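# Reorient the pinched part in-hand to match goal pictures

## Task

The part begins held in a pinch between the thumb and index finger. Rotate it inside the hand until its orientation relative to the hand matches the two goal pictures, with the end that currently sticks out farther from the pinch pointing the way they show. Only this hand may touch the part (the wrist camera, its bracket and the arm's last link count as hand). If the part touches anything else or leaves the hand, the task fails. To finish, keep the part still for a moment, held firmly in the hand, with the palm facing straight down and no hand motor showing "moving", then declare the task done.

## Robot and tools

Robot: one small six-joint arm on a base, ending in a right hand with six motors: little, ring, middle, index, thumb_bend, thumb_turn. A wrist force-torque sensor sits in the flange. A wrist camera and a bracket on the little-finger side of the wrist move with the hand. The bracket extends 0.03 m past the hand point along +y and 0.11 m across the palm, so it can strike things. Cameras: cam_high (504x504) and cam_wrist (504x504), returned in that order.

Frames. Scene frame: origin on the table top below the arm base, +z up, +y to the left when looking along +x. The state line reports the hand point in this frame (end_effector_position in m, end_effector_quat_wxyz, velocities in m/s and rad/s). The hand point is fixed to the palm, 0.05 m in front of it, where the index pad meets the thumb tip in a pinch. Its own axes: +z along the straightened fingers, +y out of the palm, +x across the palm toward the little finger. Straight fingers reach 0.06-0.07 m beyond it along +z. The arm has little room: it can pull back along -z only slightly and turn about +y (clockwise seen from the back of the hand) only a little; any turn, especially about x or y, shifts the point slightly.

The row (used by execute_actions and move): 14 numbers, each in [-1, 1], in this order: dx, dy, dz, rx, ry, rz, little, ring, middle, index, thumb_bend, thumb_turn, force_limit, speed. The first six are an offset, not a pose: a displacement and a rotation vector expressed in the hand point's own axes, measured from the hand point's pose in the most recent result that reported it (before any such result in the scene, and for second or later calls in one reply, from where the robot is when the action begins). Scale: 1.0 equals 0.6 m or 180 degrees. Every row in an action is counted from that same base, not from the preceding row. All zeros therefore pull the arm back to the base pose rather than holding still. The six hand numbers are absolute targets: +1 open/straight, -1 closed. For thumb_turn, +1 is beside the palm and -1 is across in front of it. A pinch is roughly index -0.22, thumb_bend -0.75, thumb_turn -0.57. force_limit maps linearly from about 0 N at -1 to 10 N at +1 (15 N for the two thumb motors) and only stops closing motors. speed maps from near zero at -1 to full at +1; full speed covers a finger's travel in 0.6 s. Close at -0.9 or slower for a gentle grip, since fast fingers overshoot the limit.

Tools.
execute_actions {"actions": [...], "pictures": bool}: the list holds at most one item. An empty list just reports state. {"rows": [[14 numbers], ...], "steps": n} plays up to 15 rows over up to 15 steps of 1/30 s; the last row repeats if rows run out; default 15 steps. {"steps": n} alone is a wait of up to 300 steps, counted from the previous result, so reply time is included.
move {"target": [14 numbers], "speed": m/s 0.002-0.5 (default 0.25; rotation capped at twice that in rad/s), "stop_force": N 5-24, optional}: one straight path toward the target offset, 0.5-10 s long; the hand numbers are sent at the start. With stop_force the path halts when push against the motion exceeds that value for two steps, then backs off two steps and holds. It is unreliable when the move rotates, and should be left out when moving away from a contact. The result adds a "move:" line: done, off_target, moving, held, fault or contact, plus limits (paced = pose clipped; held = some steps blocked), and the distance to target.
wait {"seconds": 0-10}: lets time pass without sending anything new.
zoom_image {"camera": "cam_high" or "cam_wrist", "region": [x0, y0, x1, y1]}: enlarges a pixel region of up to 504x504 in that camera's latest image.
show_instructions {}: shows the goal reference images again.
Call it only once the final state is reached. Replying without any tool call ends everything.

Control behaviour: each step the commanded pose is clipped to within 100 mm and 16 degrees of the measured pose, and the arm follows about 0.17 s late. Position wins over orientation when both cannot be met. Each hand motor only starts when its target changes by 0.01 or more. It then runs until it reaches the target or hits force_limit, and locks there. Resending identical numbers keeps the grip. To squeeze harder, raise force_limit and send a target further closed than measured. To loosen, send a target more open than measured.

Result lines: hand_measured (positions on the target scale), hand_stopped_by (moving, target, force, stalled, fault), hand_load_n (fingertip load, positive when pushed open), hand_force_limit, hand_speed, each listing six values in motor order. If the loads fall to about zero, the grip is lost. "Hand target" is the pose the controller now drives toward. "pose unreachable" and HELD mean the clearance check altered or blocked the command. Wrist force and torque are in hand-point axes, noisy, with an offset of up to about 3.5 N, and saturate near 30 N. Joint torques are noisy and offset.

Avoid: letting the part touch anything but the hand, or dropping it; knocking anything off the table. Avoid pushing hard or fast into contacts: any outside force of 150 N, or joint torque at its limit (wrist joints 8.37 N m), stops the arm for 10 s. Motors above 85 °C brake the arm. Finish with the palm straight down, the part gripped firmly and still, and no motor reading moving. Time spent, including reply time, counts against the result.

Each tool is called after "Emit:" by a JSON object that holds its "api" and its "payload".

Reference images:

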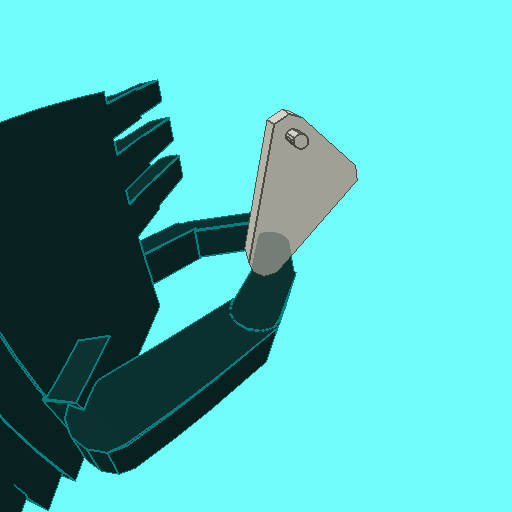

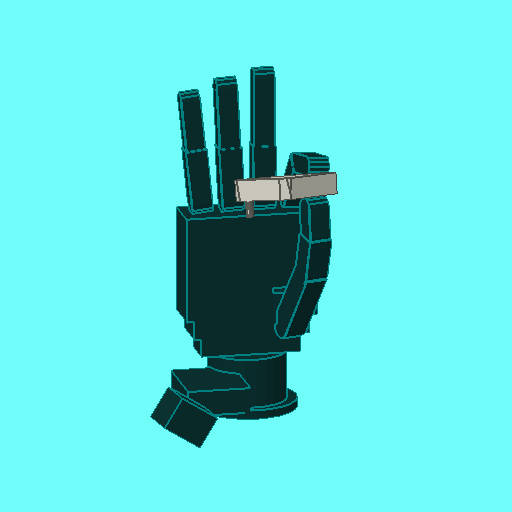

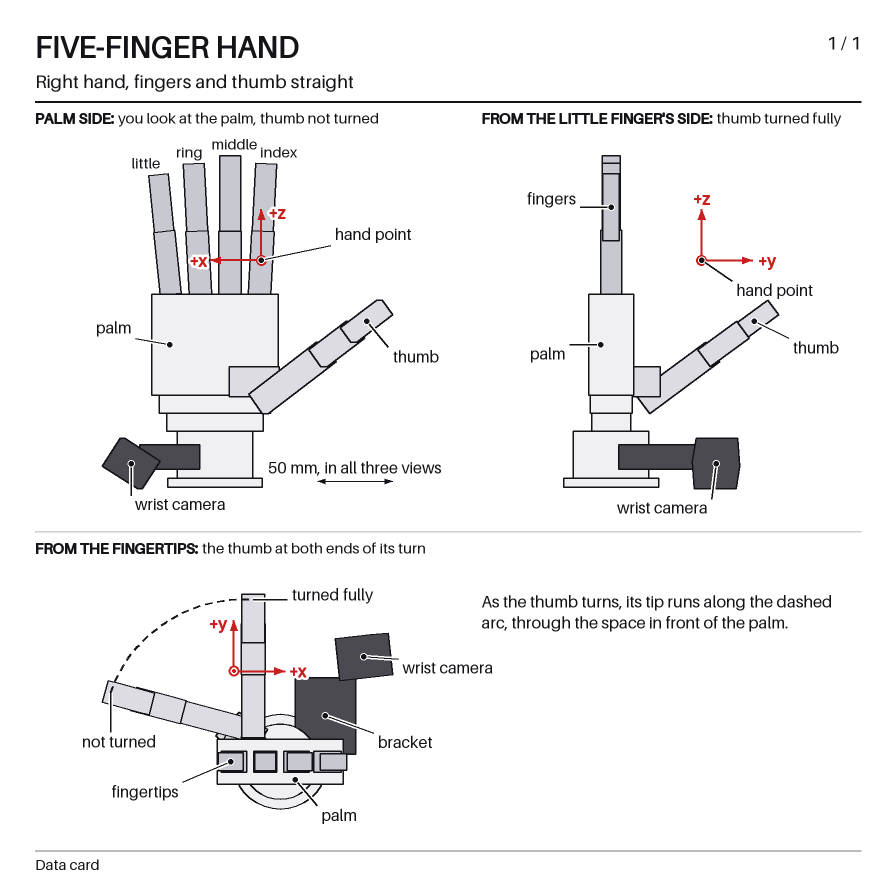

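## Session

I'll start by looking at the current state.

Emit:
{"api": "execute_actions", "payload": {"actions": []}}

Scene clock: 0.00 s of 6000.00 s.
end_effector_position=(+0.4536, -0.0402, +0.3167) hand_measured=(+1.000, +1.000, +1.000, -0.014, -0.750, -0.570) hand_load_n=(+0.0, +0.0, +0.0, +8.0, +0.5, -0.5) hand_stopped_by=(target, target, target, target, target, target) hand_force_limit=0.00 hand_speed=-0.80 end_effector_quat_wxyz=(+0.409, -0.398, +0.559, -0.602) end_effector_velocity=(+0.000, +0.000, -0.000) end_effector_angular_velocity=(+0.001, +0.001, +0.001)
Joint positions: [-0.509 -1.459  2.244 -3.979 -1.371 -0.023]
Joint velocities: [ 0.     0.    -0.     0.001  0.     0.   ]
Joint torques (N m, as the arm reports them, + toward a larger angle): no reading
Motor temperatures (°C, as the motors report them): [30 28 31 43 35 38]
Wrist force (N, on the end effector, along its own x y z axes, offset not removed): no reading
Wrist torque (N m, same axes, about the end effector's origin, offset not removed): no reading
Hand target: +0.454, -0.040, +0.317; +0.409, -0.398, +0.559, -0.602

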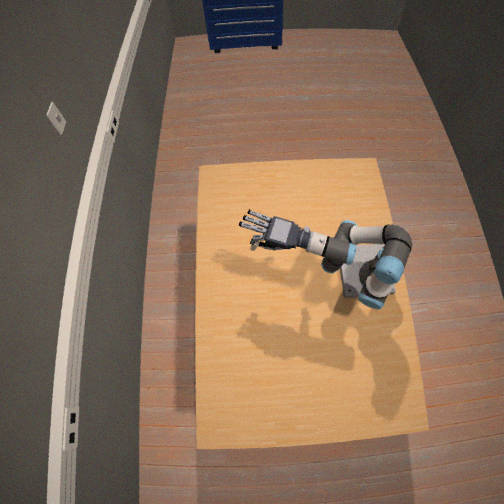

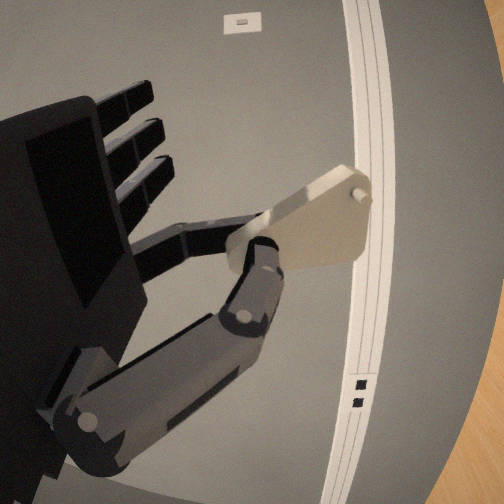

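Emit:
{"api": "zoom_image", "payload": {"camera": "cam_wrist", "region": [150, 100, 450, 400]}}

Emit:
{"api": "zoom_image", "payload": {"camera": "cam_high", "region": [220, 190, 340, 290]}}

Region (150, 100, 450, 400) of cam_wrist's 504x504 image, scaled by 1.680, with more detail than that image has.

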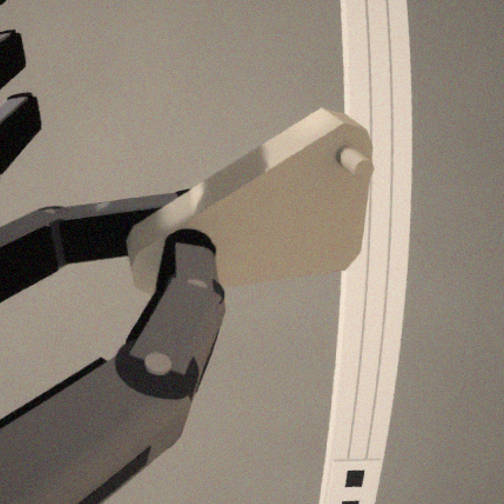

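Region (220, 190, 340, 290) of cam_high's 504x504 image, scaled by 4.200, with more detail than that image has.

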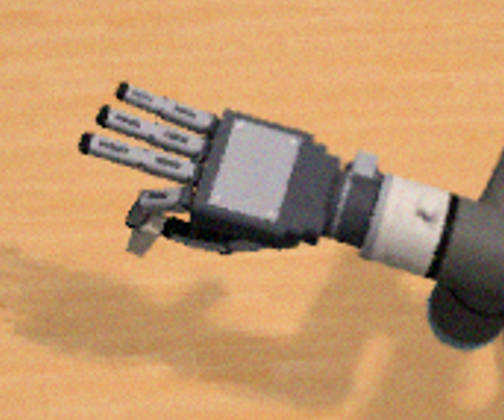

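Emit:
{"api": "move", "payload": {"target": [-0.0435, -0.1602, 0, 0, 0, 0.5278, 1, 1, 1, -0.22, -0.75, -0.57, 0.0, -0.8], "speed": 0.4}}

Scene clock: 62.63 s of 6000.00 s.
end_effector_position=(+0.4582, -0.0118, +0.4120) hand_measured=(+1.000, +1.000, +1.000, -0.014, -0.750, -0.570) hand_load_n=(+0.0, +0.0, +0.0, +8.0, +0.5, -0.5) hand_stopped_by=(target, target, target, force, target, target) hand_force_limit=0.00 hand_speed=-0.80 end_effector_quat_wxyz=(+0.720, +0.143, +0.671, -0.105) end_effector_velocity=(-0.000, +0.000, +0.001) end_effector_angular_velocity=(+0.008, -0.005, -0.002)
Joint positions: [-0.511 -1.46   2.245 -3.979 -1.369  1.635]
Joint velocities: [ 0.006  0.003 -0.002 -0.003 -0.009  0.009]
Joint torques (N m, as the arm reports them, + toward a larger angle): [ 3.47 -5.3  -7.94 -1.83 -0.58  1.  ]
Motor temperatures (°C, as the motors report them): [30 28 31 43 35 38]
Wrist force (N, on the end effector, along its own x y z axes, offset not removed): [-2.2 -1.4 -1.9]
Wrist torque (N m, same axes, about the end effector's origin, offset not removed): [-0.05 0.40 -0.31]
Hand target: +0.458, -0.012, +0.412; +0.720, +0.143, +0.671, -0.105
Off the commanded pose: 0.000 m, 0 deg.
After step 90, 57.03 s passed at rest.
move: done

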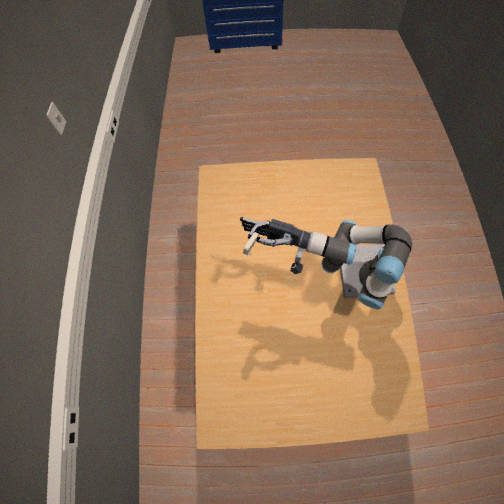

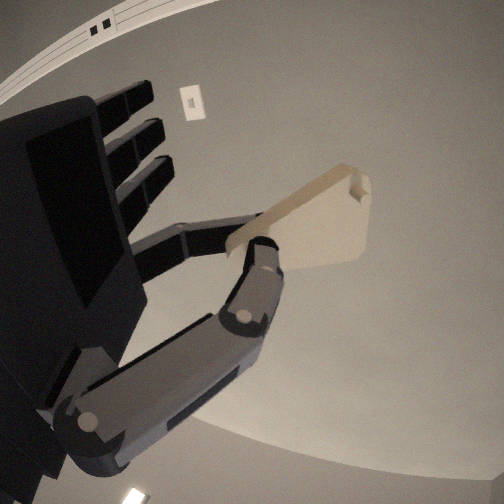

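Emit:
{"api": "execute_actions", "payload": {"actions": [{"rows": [[0,0,0,0,0,0,1,1,1,0.05,-0.75,-0.57,-1,-0.98],[0,0,0,0,0,0,1,1,1,0.05,-0.75,-0.57,-1,-0.98],[0,0,0,0,0,0,1,1,1,0.05,-0.75,-0.57,-1,-0.98],[0,0,0,0,0,0,1,1,1,-0.22,-0.75,-0.57,-1,-0.98]], "steps": 8}], "pictures": false}}

Scene clock: 66.10 s of 6000.00 s.
end_effector_position=(+0.4582, -0.0117, +0.4121) hand_measured=(+1.000, +1.000, +1.000, -0.012, -0.750, -0.570) hand_load_n=(+0.0, +0.0, +0.0, +7.5, +0.0, -0.5) hand_stopped_by=(target, target, target, force, target, target) hand_force_limit=-1.00 hand_speed=-0.98 end_effector_quat_wxyz=(+0.720, +0.143, +0.671, -0.105) end_effector_velocity=(+0.000, -0.000, -0.001) end_effector_angular_velocity=(-0.000, +0.002, +0.000)
Joint positions: [-0.511 -1.46   2.245 -3.979 -1.369  1.635]
Joint velocities: [-0.002 -0.001  0.001  0.002  0.002 -0.001]
Joint torques (N m, as the arm reports them, + toward a larger angle): [-2.1  -9.85 -4.41 -0.72  0.78 -0.89]
Motor temperatures (°C, as the motors report them): [30 28 31 43 35 38]
Wrist force (N, on the end effector, along its own x y z axes, offset not removed): [-3.0 1.1 0.9]
Wrist torque (N m, same axes, about the end effector's origin, offset not removed): [0.11 0.47 -0.25]
Hand target: +0.458, -0.012, +0.412; +0.720, +0.143, +0.671, -0.105
Off the commanded pose: 0.000 m, 0 deg.
Steps of this call (steps 1 to 90: nothing new was sent; then 0.20 s passed at rest; steps 91 to 98: all 8 steps of this action). Readings (end_effector_position | what the end effector reports):
91: (+0.4582, -0.0117, +0.4120) | hand_measured=(+1.000, +1.000, +1.000, -0.014, -0.750, -0.570) hand_load_n=(+0.0, +0.0, +0.0, +8.0, +0.5, -0.5) hand_stopped_by=(target, target, target, moving, target, target) hand_force_limit=-1.00 hand_speed=-0.98
92: (+0.4582, -0.0117, +0.4120) | hand_measured=(+1.000, +1.000, +1.000, -0.014, -0.750, -0.570) hand_load_n=(+0.0, +0.0, +0.0, +8.0, +0.5, -0.5) hand_stopped_by=(target, target, target, moving, target, target) hand_force_limit=-1.00 hand_speed=-0.98
94: (+0.4582, -0.0117, +0.4121) | hand_measured=(+1.000, +1.000, +1.000, -0.012, -0.750, -0.570) hand_load_n=(+0.0, +0.0, +0.0, +7.5, +0.0, -0.5) hand_stopped_by=(target, target, target, force, target, target) hand_force_limit=-1.00 hand_speed=-0.98
98: the state above

Emit:
{"api": "execute_actions", "payload": {"actions": [{"rows": [[0,0,0,0,0,0,1,1,1,0.05,-0.75,-0.57,-1,-0.98],[0,0,0,0,0,0,1,1,1,0.05,-0.75,-0.57,-1,-0.98],[0,0,0,0,0,0,1,1,1,0.05,-0.75,-0.57,-1,-0.98],[0,0,0,0,0,0,1,1,1,0.05,-0.75,-0.57,-1,-0.98],[0,0,0,0,0,0,1,1,1,0.05,-0.75,-0.57,-1,-0.98],[0,0,0,0,0,0,1,1,1,0.05,-0.75,-0.57,-1,-0.98],[0,0,0,0,0,0,1,1,1,0.05,-0.75,-0.57,-1,-0.98],[0,0,0,0,0,0,1,1,1,0.05,-0.75,-0.57,-1,-0.98],[0,0,0,0,0,0,1,1,1,0.05,-0.75,-0.57,-1,-0.98],[0,0,0,0,0,0,1,1,1,0.05,-0.75,-0.57,-1,-0.98],[0,0,0,0,0,0,1,1,1,-0.22,-0.75,-0.57,-1,-0.98]], "steps": 15}]}}

Scene clock: 71.27 s of 6000.00 s.
end_effector_position=(+0.4582, -0.0117, +0.4121) hand_measured=(+1.000, +1.000, +1.000, -0.002, -0.750, -0.570) hand_load_n=(+0.0, +0.0, +0.0, +4.0, +0.0, -0.5) hand_stopped_by=(target, target, target, force, target, target) hand_force_limit=-1.00 hand_speed=-0.98 end_effector_quat_wxyz=(+0.720, +0.143, +0.671, -0.105) end_effector_velocity=(-0.000, +0.000, +0.001) end_effector_angular_velocity=(-0.000, -0.002, -0.000)
Joint positions: [-0.511 -1.46   2.245 -3.979 -1.369  1.635]
Joint velocities: [ 0.     0.    -0.001 -0.002 -0.     0.001]
Joint torques (N m, as the arm reports them, + toward a larger angle): [ 2.97 -5.77 -7.94 -1.87 -0.57  1.03]
Motor temperatures (°C, as the motors report them): [30 28 31 43 35 38]
Wrist force (N, on the end effector, along its own x y z axes, offset not removed): [-0.5 -1.2 1.0]
Wrist torque (N m, same axes, about the end effector's origin, offset not removed): [-0.17 0.00 -0.10]
Hand target: +0.458, -0.012, +0.412; +0.720, +0.143, +0.671, -0.105
Off the commanded pose: 0.000 m, 0 deg.
Steps of this call (steps 1 to 90: nothing new was sent; then 1.67 s passed at rest; steps 91 to 105: all 15 steps of this action). Readings (end_effector_position | what the end effector reports):
91: (+0.4582, -0.0118, +0.4120) | hand_measured=(+1.000, +1.000, +1.000, -0.012, -0.750, -0.570) hand_load_n=(+0.0, +0.0, +0.0, +7.5, +0.0, -0.5) hand_stopped_by=(target, target, target, moving, target, target) hand_force_limit=-1.00 hand_speed=-0.98
92: (+0.4582, -0.0118, +0.4120) | hand_measured=(+1.000, +1.000, +1.000, -0.012, -0.750, -0.570) hand_load_n=(+0.0, +0.0, +0.0, +7.5, +0.0, -0.5) hand_stopped_by=(target, target, target, moving, target, target) hand_force_limit=-1.00 hand_speed=-0.98
94: (+0.4582, -0.0118, +0.4120) | hand_measured=(+1.000, +1.000, +1.000, -0.010, -0.750, -0.570) hand_load_n=(+0.0, +0.0, +0.0, +7.0, +0.0, -0.5) hand_stopped_by=(target, target, target, moving, target, target) hand_force_limit=-1.00 hand_speed=-0.98
98: (+0.4582, -0.0118, +0.4120) | hand_measured=(+1.000, +1.000, +1.000, -0.006, -0.750, -0.570) hand_load_n=(+0.0, +0.0, +0.0, +5.5, +0.0, -0.5) hand_stopped_by=(target, target, target, moving, target, target) hand_force_limit=-1.00 hand_speed=-0.98
105: the state above

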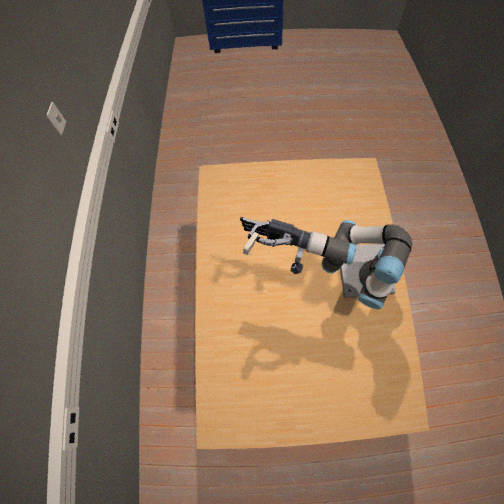

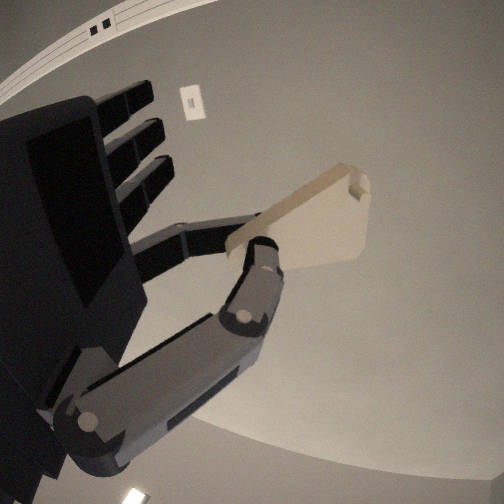

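Emit:
{"api": "execute_actions", "payload": {"actions": [{"rows": [[0,0,0,0,0,0,1,1,1,0.05,-0.75,-0.57,-1,-0.98],[0,0,0,0,0,0,1,1,1,0.05,-0.75,-0.57,-1,-0.98],[0,0,0,0,0,0,1,1,1,0.05,-0.75,-0.57,-1,-0.98],[0,0,0,0,0,0,1,1,1,-0.22,-0.75,-0.57,-1,-0.98]], "steps": 15}]}}

Scene clock: 74.70 s of 6000.00 s.
end_effector_position=(+0.4582, -0.0117, +0.4121) hand_measured=(+1.000, +1.000, +1.000, -0.002, -0.750, -0.570) hand_load_n=(+0.0, +0.0, +0.0, +3.5, +0.0, -0.5) hand_stopped_by=(target, target, target, force, target, target) hand_force_limit=-1.00 hand_speed=-0.98 end_effector_quat_wxyz=(+0.720, +0.143, +0.671, -0.105) end_effector_velocity=(-0.000, +0.001, +0.000) end_effector_angular_velocity=(-0.001, -0.001, +0.001)
Joint positions: [-0.511 -1.46   2.245 -3.979 -1.369  1.635]
Joint velocities: [ 0.001 -0.     0.    -0.001  0.    -0.   ]
Joint torques (N m, as the arm reports them, + toward a larger angle): [ 0.18 -7.89 -7.48 -1.6   0.37 -0.77]
Motor temperatures (°C, as the motors report them): [30 28 31 43 35 38]
Wrist force (N, on the end effector, along its own x y z axes, offset not removed): [-1.5 -2.7 1.1]
Wrist torque (N m, same axes, about the end effector's origin, offset not removed): [-0.49 0.27 -0.16]
Hand target: +0.458, -0.012, +0.412; +0.720, +0.143, +0.671, -0.105
Off the commanded pose: 0.000 m, 0 deg.
Steps of this call (steps 1 to 88: nothing new was sent; steps 89 to 103: all 15 steps of this action). Readings (end_effector_position | what the end effector reports):
89: (+0.4582, -0.0117, +0.4121) | hand_measured=(+1.000, +1.000, +1.000, -0.002, -0.750, -0.570) hand_load_n=(+0.0, +0.0, +0.0, +4.0, +0.0, -0.5) hand_stopped_by=(target, target, target, moving, target, target) hand_force_limit=-1.00 hand_speed=-0.98
90: (+0.4582, -0.0117, +0.4121) | hand_measured=(+1.000, +1.000, +1.000, -0.002, -0.750, -0.570) hand_load_n=(+0.0, +0.0, +0.0, +4.0, +0.0, -0.5) hand_stopped_by=(target, target, target, moving, target, target) hand_force_limit=-1.00 hand_speed=-0.98
92: (+0.4582, -0.0117, +0.4121) | hand_measured=(+1.000, +1.000, +1.000, -0.002, -0.750, -0.570) hand_load_n=(+0.0, +0.0, +0.0, +3.5, +0.0, -0.5) hand_stopped_by=(target, target, target, force, target, target) hand_force_limit=-1.00 hand_speed=-0.98
96: (+0.4582, -0.0117, +0.4121) | hand_measured=(+1.000, +1.000, +1.000, -0.002, -0.750, -0.570) hand_load_n=(+0.0, +0.0, +0.0, +3.5, +0.0, -0.5) hand_stopped_by=(target, target, target, force, target, target) hand_force_limit=-1.00 hand_speed=-0.98
103: the state above

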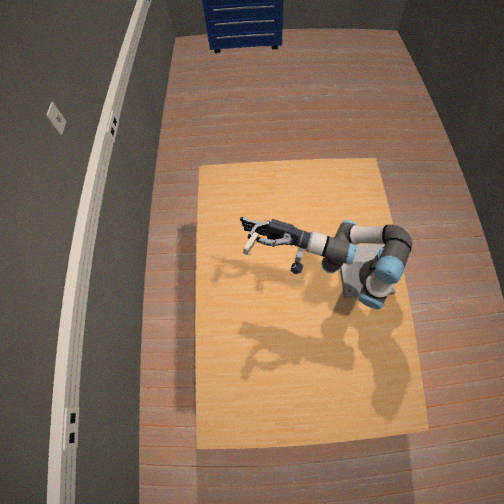

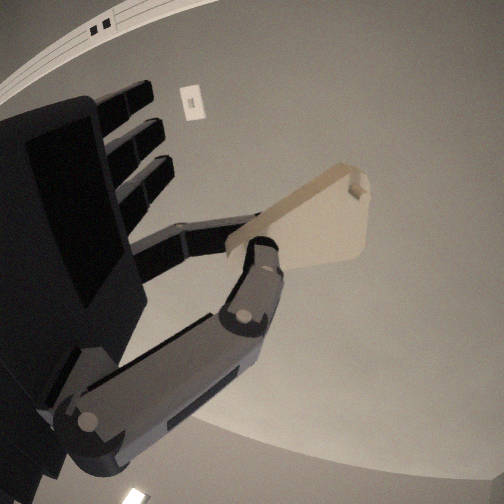

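Emit:
{"api": "execute_actions", "payload": {"actions": [{"rows": [[0,0,0,0,0,0,1,1,1,0.05,-0.75,-0.57,-1,-0.98],[0,0,0,0,0,0,1,1,1,0.05,-0.75,-0.57,-1,-0.98],[0,0,0,0,0,0,1,1,1,0.05,-0.75,-0.57,-1,-0.98],[0,0,0,0,0,0,1,1,1,0.05,-0.75,-0.57,-1,-0.98],[0,0,0,0,0,0,1,1,1,-0.22,-0.75,-0.57,-1,-0.98]], "steps": 15}]}}

Scene clock: 78.80 s of 6000.00 s.
end_effector_position=(+0.4582, -0.0117, +0.4121) hand_measured=(+1.000, +1.000, +1.000, +0.002, -0.750, -0.570) hand_load_n=(+0.0, +0.0, +0.0, +2.5, +0.0, +0.0) hand_stopped_by=(target, target, target, force, target, target) hand_force_limit=-1.00 hand_speed=-0.98 end_effector_quat_wxyz=(+0.720, +0.143, +0.671, -0.105) end_effector_velocity=(-0.000, -0.001, +0.000) end_effector_angular_velocity=(-0.001, -0.001, -0.001)
Joint positions: [-0.511 -1.46   2.245 -3.979 -1.369  1.635]
Joint velocities: [-0.001  0.    -0.    -0.001  0.    -0.   ]
Joint torques (N m, as the arm reports them, + toward a larger angle): [-0.2  -7.76 -4.63 -0.9  -0.16  0.94]
Motor temperatures (°C, as the motors report them): [30 28 31 43 35 38]
Wrist force (N, on the end effector, along its own x y z axes, offset not removed): [-1.2 -1.6 0.7]
Wrist torque (N m, same axes, about the end effector's origin, offset not removed): [-0.25 0.11 -0.08]
Hand target: +0.458, -0.012, +0.412; +0.720, +0.143, +0.671, -0.105
Off the commanded pose: 0.000 m, 0 deg.
Steps of this call (steps 1 to 90: nothing new was sent; then 0.60 s passed at rest; steps 91 to 105: all 15 steps of this action). Readings (end_effector_position | what the end effector reports):
91: (+0.4582, -0.0117, +0.4121) | hand_measured=(+1.000, +1.000, +1.000, -0.002, -0.750, -0.570) hand_load_n=(+0.0, +0.0, +0.0, +3.5, +0.0, -0.5) hand_stopped_by=(target, target, target, moving, target, target) hand_force_limit=-1.00 hand_speed=-0.98
92: (+0.4582, -0.0117, +0.4121) | hand_measured=(+1.000, +1.000, +1.000, -0.002, -0.750, -0.570) hand_load_n=(+0.0, +0.0, +0.0, +3.5, +0.0, -0.5) hand_stopped_by=(target, target, target, moving, target, target) hand_force_limit=-1.00 hand_speed=-0.98
94: (+0.4582, -0.0117, +0.4121) | hand_measured=(+1.000, +1.000, +1.000, +0.000, -0.750, -0.570) hand_load_n=(+0.0, +0.0, +0.0, +3.0, +0.0, -0.5) hand_stopped_by=(target, target, target, moving, target, target) hand_force_limit=-1.00 hand_speed=-0.98
98: (+0.4582, -0.0117, +0.4121) | hand_measured=(+1.000, +1.000, +1.000, +0.002, -0.750, -0.570) hand_load_n=(+0.0, +0.0, +0.0, +2.5, +0.0, +0.0) hand_stopped_by=(target, target, target, force, target, target) hand_force_limit=-1.00 hand_speed=-0.98
105: the state above

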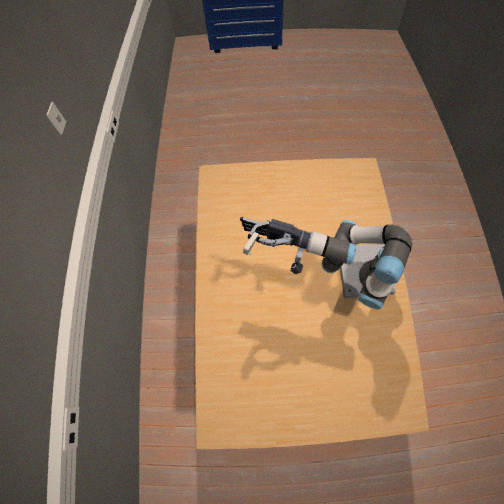

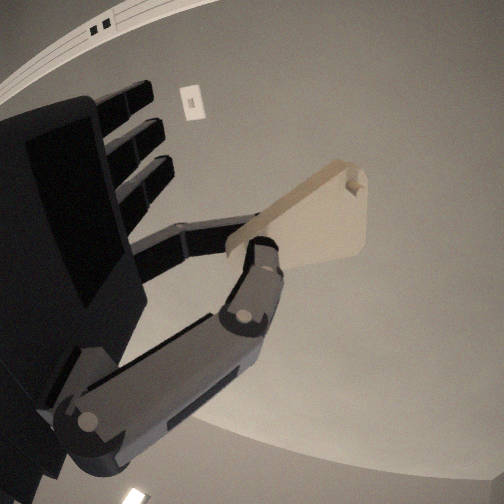

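Emit:
{"api": "execute_actions", "payload": {"actions": []}}

Scene clock: 80.20 s of 6000.00 s.
end_effector_position=(+0.4582, -0.0117, +0.4121) hand_measured=(+1.000, +1.000, +1.000, +0.002, -0.750, -0.570) hand_load_n=(+0.0, +0.0, +0.0, +2.5, +0.0, +0.0) hand_stopped_by=(target, target, target, force, target, target) hand_force_limit=-1.00 hand_speed=-0.98 end_effector_quat_wxyz=(+0.720, +0.143, +0.671, -0.105) end_effector_velocity=(-0.000, +0.000, +0.000) end_effector_angular_velocity=(-0.000, -0.001, +0.000)
Joint positions: [-0.511 -1.46   2.245 -3.979 -1.369  1.635]
Joint velocities: [ 0.001 -0.     0.    -0.001 -0.001 -0.   ]
Joint torques (N m, as the arm reports them, + toward a larger angle): [ 3.17 -5.35 -4.88 -0.76 -0.47  0.91]
Motor temperatures (°C, as the motors report them): [30 28 31 43 35 38]
Wrist force (N, on the end effector, along its own x y z axes, offset not removed): [-2.8 0.2 1.3]
Wrist torque (N m, same axes, about the end effector's origin, offset not removed): [-0.03 0.39 -0.29]
Hand target: +0.458, -0.012, +0.412; +0.720, +0.143, +0.671, -0.105
Off the commanded pose: 0.000 m, 0 deg.
Steps of this call (steps 1 to 42: nothing new was sent). Readings (end_effector_position | what the end effector reports):
1: (+0.4582, -0.0117, +0.4121) | hand_measured=(+1.000, +1.000, +1.000, +0.002, -0.750, -0.570) hand_load_n=(+0.0, +0.0, +0.0, +2.5, +0.0, +0.0) hand_stopped_by=(target, target, target, force, target, target) hand_force_limit=-1.00 hand_speed=-0.98
2: (+0.4582, -0.0117, +0.4121) | hand_measured=(+1.000, +1.000, +1.000, +0.002, -0.750, -0.570) hand_load_n=(+0.0, +0.0, +0.0, +2.5, +0.0, +0.0) hand_stopped_by=(target, target, target, force, target, target) hand_force_limit=-1.00 hand_speed=-0.98
4: (+0.4582, -0.0117, +0.4121) | hand_measured=(+1.000, +1.000, +1.000, +0.002, -0.750, -0.570) hand_load_n=(+0.0, +0.0, +0.0, +2.5, +0.0, +0.0) hand_stopped_by=(target, target, target, force, target, target) hand_force_limit=-1.00 hand_speed=-0.98
8: (+0.4582, -0.0117, +0.4121) | hand_measured=(+1.000, +1.000, +1.000, +0.002, -0.750, -0.570) hand_load_n=(+0.0, +0.0, +0.0, +2.5, +0.0, +0.0) hand_stopped_by=(target, target, target, force, target, target) hand_force_limit=-1.00 hand_speed=-0.98
42: the state above

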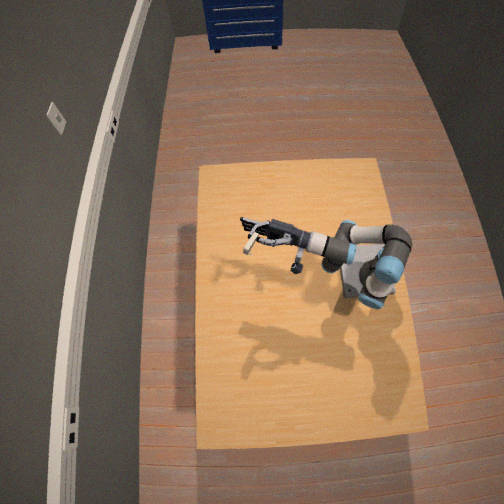

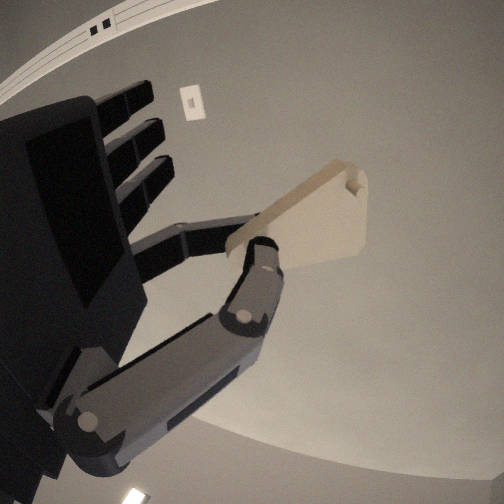

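Emit:
{"api": "move", "payload": {"target": [-0.0311, -0.0237, 0, 0, 0, 0.1111, 1, 1, 1, -0.22, -0.75, -0.57, -1, -0.98], "speed": 0.1}}

Scene clock: 86.50 s of 6000.00 s.
end_effector_position=(+0.4519, -0.0258, +0.4297) hand_measured=(+1.000, +1.000, +1.000, +0.002, -0.750, -0.570) hand_load_n=(+0.0, +0.0, +0.0, +2.5, +0.0, +0.0) hand_stopped_by=(target, target, target, force, target, target) hand_force_limit=-1.00 hand_speed=-0.98 end_effector_quat_wxyz=(+0.727, +0.257, +0.636, +0.021) end_effector_velocity=(-0.000, -0.000, +0.001) end_effector_angular_velocity=(+0.009, -0.005, +0.002)
Joint positions: [-0.511 -1.459  2.246 -3.98  -1.368  1.983]
Joint velocities: [ 0.001  0.    -0.001 -0.001 -0.     0.011]
Joint torques (N m, as the arm reports them, + toward a larger angle): [ 3.75 -9.67 -7.68 -0.64 -0.51  1.07]
Motor temperatures (°C, as the motors report them): [30 28 31 43 35 38]
Wrist force (N, on the end effector, along its own x y z axes, offset not removed): [-0.6 -2.7 -0.5]
Wrist torque (N m, same axes, about the end effector's origin, offset not removed): [-0.29 0.16 -0.06]
Hand target: +0.452, -0.026, +0.430; +0.727, +0.257, +0.636, +0.021
Off the commanded pose: 0.000 m, 0 deg.
After step 90, 1.23 s passed at rest.
move: done

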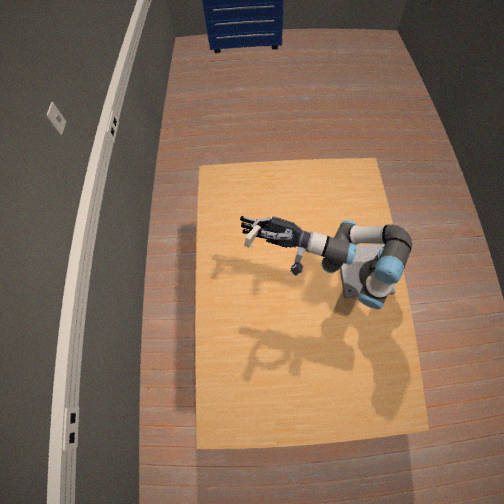

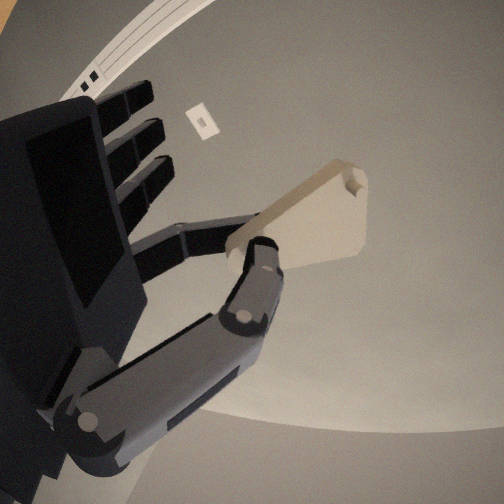

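Emit:
{"api": "execute_actions", "payload": {"actions": [{"rows": [[0,0,0,0,0,0,1,1,1,0.05,-0.75,-0.57,-1,-0.99],[0,0,0,0,0,0,1,1,1,0.05,-0.75,-0.57,-1,-0.99],[0,0,0,0,0,0,1,1,1,0.05,-0.75,-0.57,-1,-0.99],[0,0,0,0,0,0,1,1,1,-0.22,-0.75,-0.57,-1,-0.99]], "steps": 15}]}}

Scene clock: 93.67 s of 6000.00 s.
end_effector_position=(+0.4519, -0.0257, +0.4297) hand_measured=(+1.000, +1.000, +1.000, +0.002, -0.750, -0.570) hand_load_n=(+0.0, +0.0, +0.0, +2.5, +0.0, +0.0) hand_stopped_by=(target, target, target, force, target, target) hand_force_limit=-1.00 hand_speed=-0.99 end_effector_quat_wxyz=(+0.727, +0.257, +0.636, +0.021) end_effector_velocity=(+0.000, +0.000, -0.000) end_effector_angular_velocity=(+0.000, -0.000, +0.000)
Joint positions: [-0.511 -1.459  2.246 -3.98  -1.369  1.983]
Joint velocities: [ 0.     0.     0.    -0.001 -0.     0.   ]
Joint torques (N m, as the arm reports them, + toward a larger angle): [-1.08 -5.76 -6.13 -1.28  0.36 -0.85]
Motor temperatures (°C, as the motors report them): [30 28 31 43 35 38]
Wrist force (N, on the end effector, along its own x y z axes, offset not removed): [-1.0 -2.4 3.6]
Wrist torque (N m, same axes, about the end effector's origin, offset not removed): [-0.58 0.02 -0.14]
Hand target: +0.452, -0.026, +0.430; +0.727, +0.257, +0.636, +0.021
Off the commanded pose: 0.000 m, 0 deg.
Steps of this call (steps 1 to 90: nothing new was sent; then 3.67 s passed at rest; steps 91 to 105: all 15 steps of this action). Readings (end_effector_position | what the end effector reports):
91: (+0.4518, -0.0258, +0.4298) | hand_measured=(+1.000, +1.000, +1.000, +0.002, -0.750, -0.570) hand_load_n=(+0.0, +0.0, +0.0, +2.5, +0.0, +0.0) hand_stopped_by=(target, target, target, moving, target, target) hand_force_limit=-1.00 hand_speed=-0.99
92: (+0.4518, -0.0258, +0.4298) | hand_measured=(+1.000, +1.000, +1.000, +0.002, -0.750, -0.570) hand_load_n=(+0.0, +0.0, +0.0, +2.5, +0.0, +0.0) hand_stopped_by=(target, target, target, moving, target, target) hand_force_limit=-1.00 hand_speed=-0.99
94: (+0.4518, -0.0258, +0.4298) | hand_measured=(+1.000, +1.000, +1.000, +0.002, -0.750, -0.570) hand_load_n=(+0.0, +0.0, +0.0, +2.5, +0.0, +0.0) hand_stopped_by=(target, target, target, force, target, target) hand_force_limit=-1.00 hand_speed=-0.99
98: (+0.4518, -0.0258, +0.4297) | hand_measured=(+1.000, +1.000, +1.000, +0.002, -0.750, -0.570) hand_load_n=(+0.0, +0.0, +0.0, +2.5, +0.0, +0.0) hand_stopped_by=(target, target, target, force, target, target) hand_force_limit=-1.00 hand_speed=-0.99
105: the state above

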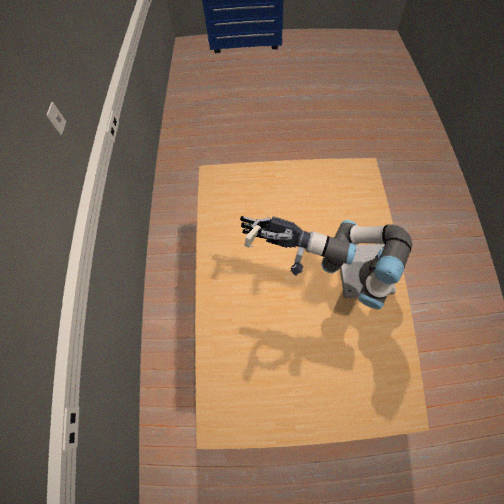

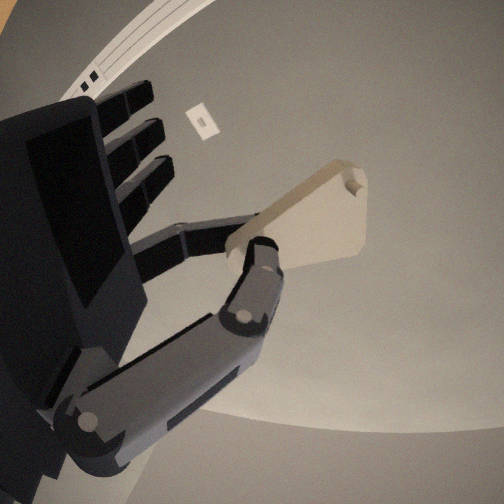

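Emit:
{"api": "execute_actions", "payload": {"actions": [{"rows": [[0,0,0,0,0,0,1,1,1,0.05,-0.75,-0.57,-1,-0.99],[0,0,0,0,0,0,1,1,1,0.05,-0.75,-0.57,-1,-0.99],[0,0,0,0,0,0,1,1,1,0.05,-0.75,-0.57,-1,-0.99],[0,0,0,0,0,0,1,1,1,0.05,-0.75,-0.57,-1,-0.99],[0,0,0,0,0,0,1,1,1,0.05,-0.75,-0.57,-1,-0.99],[0,0,0,0,0,0,1,1,1,-0.22,-0.75,-0.57,-1,-0.99]], "steps": 15}]}}

Scene clock: 97.23 s of 6000.00 s.
end_effector_position=(+0.4519, -0.0258, +0.4297) hand_measured=(+1.000, +1.000, +1.000, +0.004, -0.750, -0.570) hand_load_n=(+0.0, +0.0, +0.0, +1.5, +0.5, -0.5) hand_stopped_by=(target, target, target, force, target, target) hand_force_limit=-1.00 hand_speed=-0.99 end_effector_quat_wxyz=(+0.727, +0.257, +0.636, +0.021) end_effector_velocity=(+0.000, -0.000, -0.000) end_effector_angular_velocity=(+0.001, +0.002, +0.000)
Joint positions: [-0.511 -1.459  2.246 -3.98  -1.368  1.983]
Joint velocities: [-0.    -0.     0.     0.002  0.     0.   ]
Joint torques (N m, as the arm reports them, + toward a larger angle): [ 0.81 -5.71 -5.93 -1.21 -0.24 -0.73]
Motor temperatures (°C, as the motors report them): [30 28 31 43 35 38]
Wrist force (N, on the end effector, along its own x y z axes, offset not removed): [0.5 -1.7 0.2]
Wrist torque (N m, same axes, about the end effector's origin, offset not removed): [-0.18 -0.11 0.00]
Hand target: +0.452, -0.026, +0.430; +0.727, +0.257, +0.636, +0.021
Off the commanded pose: 0.000 m, 0 deg.
Steps of this call (steps 1 to 90: nothing new was sent; then 0.07 s passed at rest; steps 91 to 105: all 15 steps of this action). Readings (end_effector_position | what the end effector reports):
91: (+0.4519, -0.0258, +0.4297) | hand_measured=(+1.000, +1.000, +1.000, +0.002, -0.750, -0.570) hand_load_n=(+0.0, +0.0, +0.0, +2.5, +0.0, +0.0) hand_stopped_by=(target, target, target, moving, target, target) hand_force_limit=-1.00 hand_speed=-0.99
92: (+0.4519, -0.0258, +0.4297) | hand_measured=(+1.000, +1.000, +1.000, +0.002, -0.750, -0.570) hand_load_n=(+0.0, +0.0, +0.0, +2.5, +0.0, +0.0) hand_stopped_by=(target, target, target, moving, target, target) hand_force_limit=-1.00 hand_speed=-0.99
94: (+0.4519, -0.0258, +0.4297) | hand_measured=(+1.000, +1.000, +1.000, +0.002, -0.750, -0.570) hand_load_n=(+0.0, +0.0, +0.0, +2.0, +0.0, +0.0) hand_stopped_by=(target, target, target, moving, target, target) hand_force_limit=-1.00 hand_speed=-0.99
98: (+0.4519, -0.0258, +0.4297) | hand_measured=(+1.000, +1.000, +1.000, +0.004, -0.750, -0.570) hand_load_n=(+0.0, +0.0, +0.0, +1.5, +0.5, -0.5) hand_stopped_by=(target, target, target, force, target, target) hand_force_limit=-1.00 hand_speed=-0.99
105: the state above

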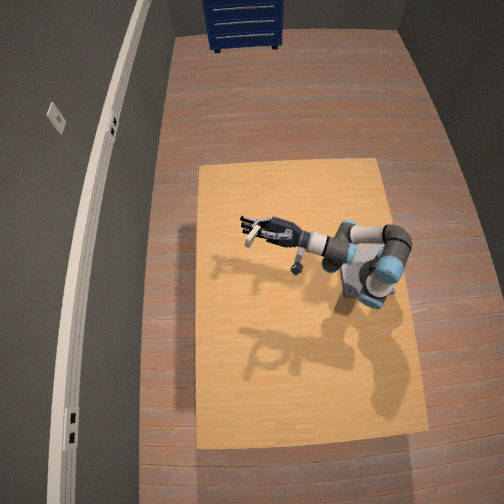

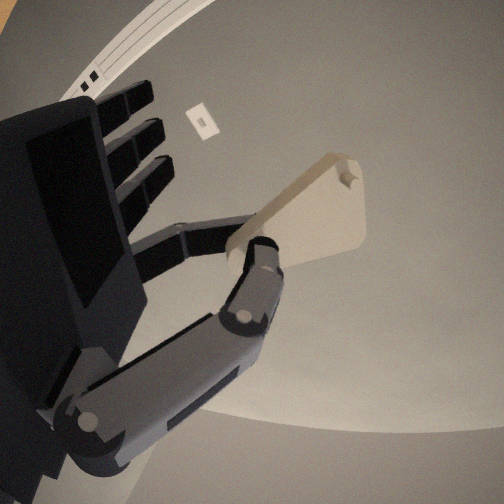

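Emit:
{"api": "execute_actions", "payload": {"actions": []}}

Scene clock: 98.27 s of 6000.00 s.
end_effector_position=(+0.4519, -0.0257, +0.4297) hand_measured=(+1.000, +1.000, +1.000, +0.004, -0.750, -0.570) hand_load_n=(+0.0, +0.0, +0.0, +1.5, +0.5, -0.5) hand_stopped_by=(target, target, target, force, target, target) hand_force_limit=-1.00 hand_speed=-0.99 end_effector_quat_wxyz=(+0.727, +0.257, +0.636, +0.021) end_effector_velocity=(+0.000, +0.000, -0.000) end_effector_angular_velocity=(-0.000, +0.000, +0.001)
Joint positions: [-0.511 -1.459  2.246 -3.98  -1.369  1.983]
Joint velocities: [ 0.001  0.     0.    -0.     0.001 -0.   ]
Joint torques (N m, as the arm reports them, + toward a larger angle): [ 3.43 -6.05 -7.97 -0.67 -0.49 -0.57]
Motor temperatures (°C, as the motors report them): [30 28 31 43 35 38]
Wrist force (N, on the end effector, along its own x y z axes, offset not removed): [-1.0 -1.9 2.4]
Wrist torque (N m, same axes, about the end effector's origin, offset not removed): [-0.34 -0.02 -0.19]
Hand target: +0.452, -0.026, +0.430; +0.727, +0.257, +0.636, +0.021
Off the commanded pose: 0.000 m, 0 deg.
Steps of this call (steps 1 to 31: nothing new was sent). Readings (end_effector_position | what the end effector reports):
1: (+0.4519, -0.0258, +0.4297) | hand_measured=(+1.000, +1.000, +1.000, +0.004, -0.750, -0.570) hand_load_n=(+0.0, +0.0, +0.0, +1.5, +0.5, -0.5) hand_stopped_by=(target, target, target, force, target, target) hand_force_limit=-1.00 hand_speed=-0.99
2: (+0.4519, -0.0258, +0.4297) | hand_measured=(+1.000, +1.000, +1.000, +0.004, -0.750, -0.570) hand_load_n=(+0.0, +0.0, +0.0, +1.5, +0.5, -0.5) hand_stopped_by=(target, target, target, force, target, target) hand_force_limit=-1.00 hand_speed=-0.99
4: (+0.4519, -0.0258, +0.4297) | hand_measured=(+1.000, +1.000, +1.000, +0.004, -0.750, -0.570) hand_load_n=(+0.0, +0.0, +0.0, +1.5, +0.5, -0.5) hand_stopped_by=(target, target, target, force, target, target) hand_force_limit=-1.00 hand_speed=-0.99
8: (+0.4518, -0.0258, +0.4297) | hand_measured=(+1.000, +1.000, +1.000, +0.004, -0.750, -0.570) hand_load_n=(+0.0, +0.0, +0.0, +1.5, +0.5, -0.5) hand_stopped_by=(target, target, target, force, target, target) hand_force_limit=-1.00 hand_speed=-0.99
31: the state above

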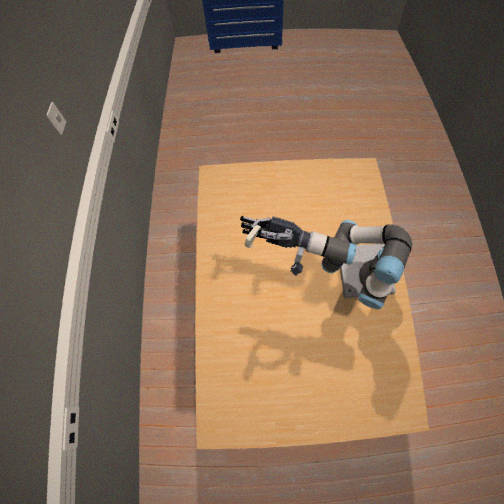

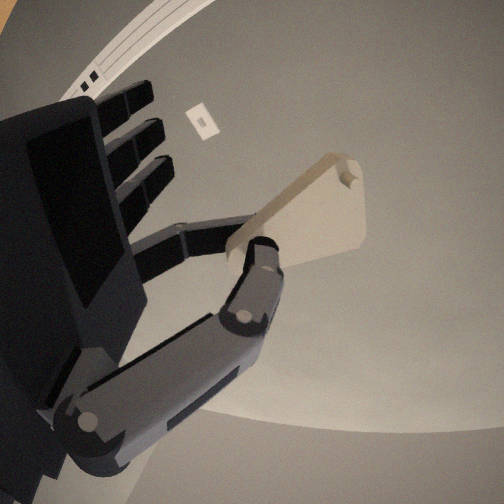

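Emit:
{"api": "zoom_image", "payload": {"camera": "cam_wrist", "region": [150, 100, 450, 400]}}

Region (150, 100, 450, 400) of cam_wrist's 504x504 image, scaled by 1.680, with more detail than that image has.

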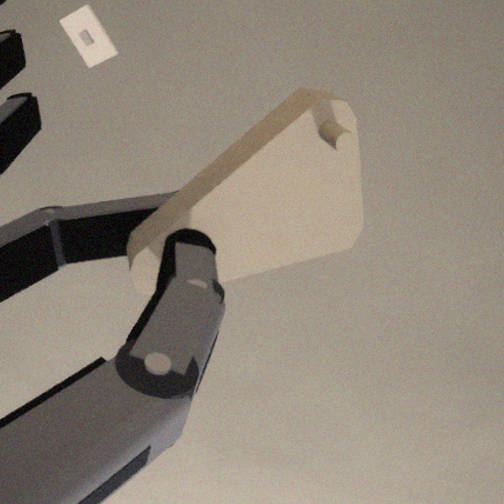

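Emit:
{"api": "execute_actions", "payload": {"actions": [{"rows": [[0,0,0,0,0,0,1,1,1,0.05,-0.75,-0.57,-1,-0.99],[0,0,0,0,0,0,1,1,1,0.05,-0.75,-0.57,-1,-0.99],[0,0,0,0,0,0,1,1,1,-0.22,-0.75,-0.57,-1,-0.99]], "steps": 15}]}}

Scene clock: 115.27 s of 6000.00 s.
end_effector_position=(+0.4519, -0.0257, +0.4297) hand_measured=(+1.000, +1.000, +1.000, +0.004, -0.750, -0.570) hand_load_n=(+0.0, +0.0, +0.0, +1.5, +0.5, -0.5) hand_stopped_by=(target, target, target, force, target, target) hand_force_limit=-1.00 hand_speed=-0.99 end_effector_quat_wxyz=(+0.727, +0.257, +0.636, +0.021) end_effector_velocity=(+0.000, +0.000, -0.000) end_effector_angular_velocity=(+0.001, +0.000, +0.001)
Joint positions: [-0.511 -1.459  2.246 -3.98  -1.369  1.983]
Joint velocities: [ 0.001 -0.     0.     0.     0.     0.001]
Joint torques (N m, as the arm reports them, + toward a larger angle): [ 2.34 -5.83 -7.75 -0.71 -0.59 -0.01]
Motor temperatures (°C, as the motors report them): [30 28 31 43 35 38]
Wrist force (N, on the end effector, along its own x y z axes, offset not removed): [-0.3 -1.0 1.3]
Wrist torque (N m, same axes, about the end effector's origin, offset not removed): [-0.20 0.05 -0.12]
Hand target: +0.452, -0.026, +0.430; +0.727, +0.257, +0.636, +0.021
Off the commanded pose: 0.000 m, 0 deg.
Steps of this call (steps 1 to 90: nothing new was sent; then 13.50 s passed at rest; steps 91 to 105: all 15 steps of this action). Readings (end_effector_position | what the end effector reports):
91: (+0.4519, -0.0257, +0.4297) | hand_measured=(+1.000, +1.000, +1.000, +0.004, -0.750, -0.570) hand_load_n=(+0.0, +0.0, +0.0, +1.5, +0.5, -0.5) hand_stopped_by=(target, target, target, moving, target, target) hand_force_limit=-1.00 hand_speed=-0.99
92: (+0.4519, -0.0257, +0.4297) | hand_measured=(+1.000, +1.000, +1.000, +0.004, -0.750, -0.570) hand_load_n=(+0.0, +0.0, +0.0, +1.5, +0.5, -0.5) hand_stopped_by=(target, target, target, moving, target, target) hand_force_limit=-1.00 hand_speed=-0.99
94: (+0.4519, -0.0257, +0.4297) | hand_measured=(+1.000, +1.000, +1.000, +0.004, -0.750, -0.570) hand_load_n=(+0.0, +0.0, +0.0, +1.5, +0.5, -0.5) hand_stopped_by=(target, target, target, force, target, target) hand_force_limit=-1.00 hand_speed=-0.99
98: (+0.4519, -0.0257, +0.4297) | hand_measured=(+1.000, +1.000, +1.000, +0.004, -0.750, -0.570) hand_load_n=(+0.0, +0.0, +0.0, +1.5, +0.5, -0.5) hand_stopped_by=(target, target, target, force, target, target) hand_force_limit=-1.00 hand_speed=-0.99
105: the state above

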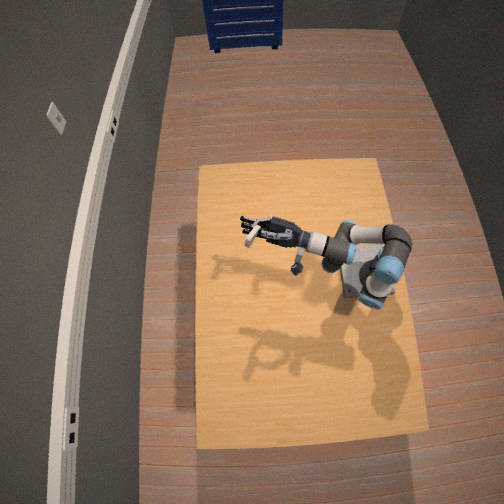

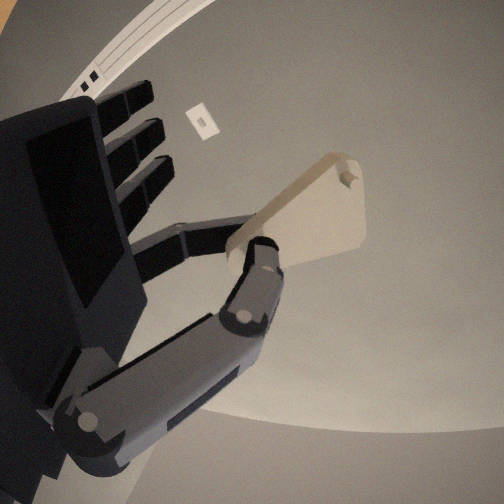

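Emit:
{"api": "execute_actions", "payload": {"actions": [{"rows": [[0,0,0,0,0,0,1,1,1,0.05,-0.75,-0.57,-1,-0.99],[0,0,0,0,0,0,1,1,1,0.05,-0.75,-0.57,-1,-0.99],[0,0,0,0,0,0,1,1,1,0.05,-0.75,-0.57,-1,-0.99],[0,0,0,0,0,0,1,1,1,-0.22,-0.75,-0.57,-1,-0.99]], "steps": 15}]}}

Scene clock: 119.03 s of 6000.00 s.
end_effector_position=(+0.4519, -0.0257, +0.4297) hand_measured=(+1.000, +1.000, +1.000, +0.004, -0.750, -0.570) hand_load_n=(+0.0, +0.0, +0.0, +1.0, +0.5, -0.5) hand_stopped_by=(target, target, target, force, target, target) hand_force_limit=-1.00 hand_speed=-0.99 end_effector_quat_wxyz=(+0.727, +0.257, +0.636, +0.021) end_effector_velocity=(+0.000, +0.000, +0.000) end_effector_angular_velocity=(-0.001, -0.000, +0.001)
Joint positions: [-0.511 -1.459  2.246 -3.98  -1.369  1.983]
Joint velocities: [ 0.001  0.    -0.001  0.     0.    -0.001]
Joint torques (N m, as the arm reports them, + toward a larger angle): [ 2.61 -6.31 -7.83 -0.69 -0.47 -0.08]
Motor temperatures (°C, as the motors report them): [30 28 31 43 35 38]
Wrist force (N, on the end effector, along its own x y z axes, offset not removed): [-1.0 -2.8 1.2]
Wrist torque (N m, same axes, about the end effector's origin, offset not removed): [-0.44 0.18 -0.14]
Hand target: +0.452, -0.026, +0.430; +0.727, +0.257, +0.636, +0.021
Off the commanded pose: 0.000 m, 0 deg.
Steps of this call (steps 1 to 90: nothing new was sent; then 0.27 s passed at rest; steps 91 to 105: all 15 steps of this action). Readings (end_effector_position | what the end effector reports):
91: (+0.4519, -0.0257, +0.4297) | hand_measured=(+1.000, +1.000, +1.000, +0.004, -0.750, -0.570) hand_load_n=(+0.0, +0.0, +0.0, +1.5, +0.5, -0.5) hand_stopped_by=(target, target, target, moving, target, target) hand_force_limit=-1.00 hand_speed=-0.99
92: (+0.4519, -0.0257, +0.4297) | hand_measured=(+1.000, +1.000, +1.000, +0.004, -0.750, -0.570) hand_load_n=(+0.0, +0.0, +0.0, +1.5, +0.5, -0.5) hand_stopped_by=(target, target, target, moving, target, target) hand_force_limit=-1.00 hand_speed=-0.99
94: (+0.4519, -0.0257, +0.4297) | hand_measured=(+1.000, +1.000, +1.000, +0.004, -0.750, -0.570) hand_load_n=(+0.0, +0.0, +0.0, +1.0, +0.5, -0.5) hand_stopped_by=(target, target, target, force, target, target) hand_force_limit=-1.00 hand_speed=-0.99
98: (+0.4519, -0.0257, +0.4297) | hand_measured=(+1.000, +1.000, +1.000, +0.004, -0.750, -0.570) hand_load_n=(+0.0, +0.0, +0.0, +1.0, +0.5, -0.5) hand_stopped_by=(target, target, target, force, target, target) hand_force_limit=-1.00 hand_speed=-0.99
105: the state above

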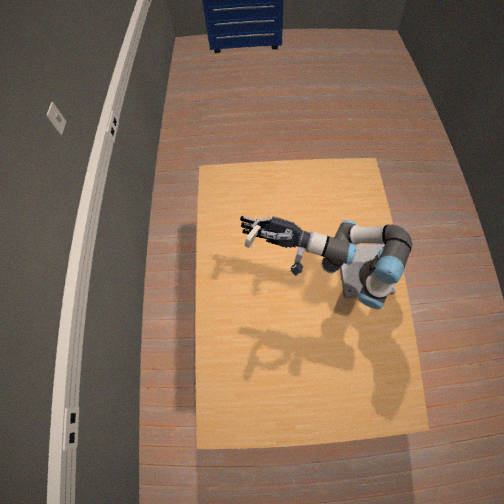

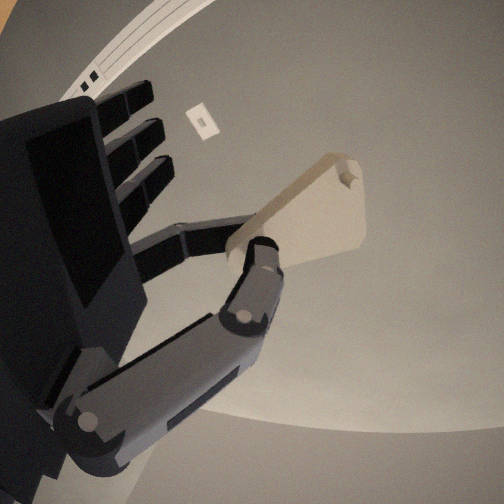

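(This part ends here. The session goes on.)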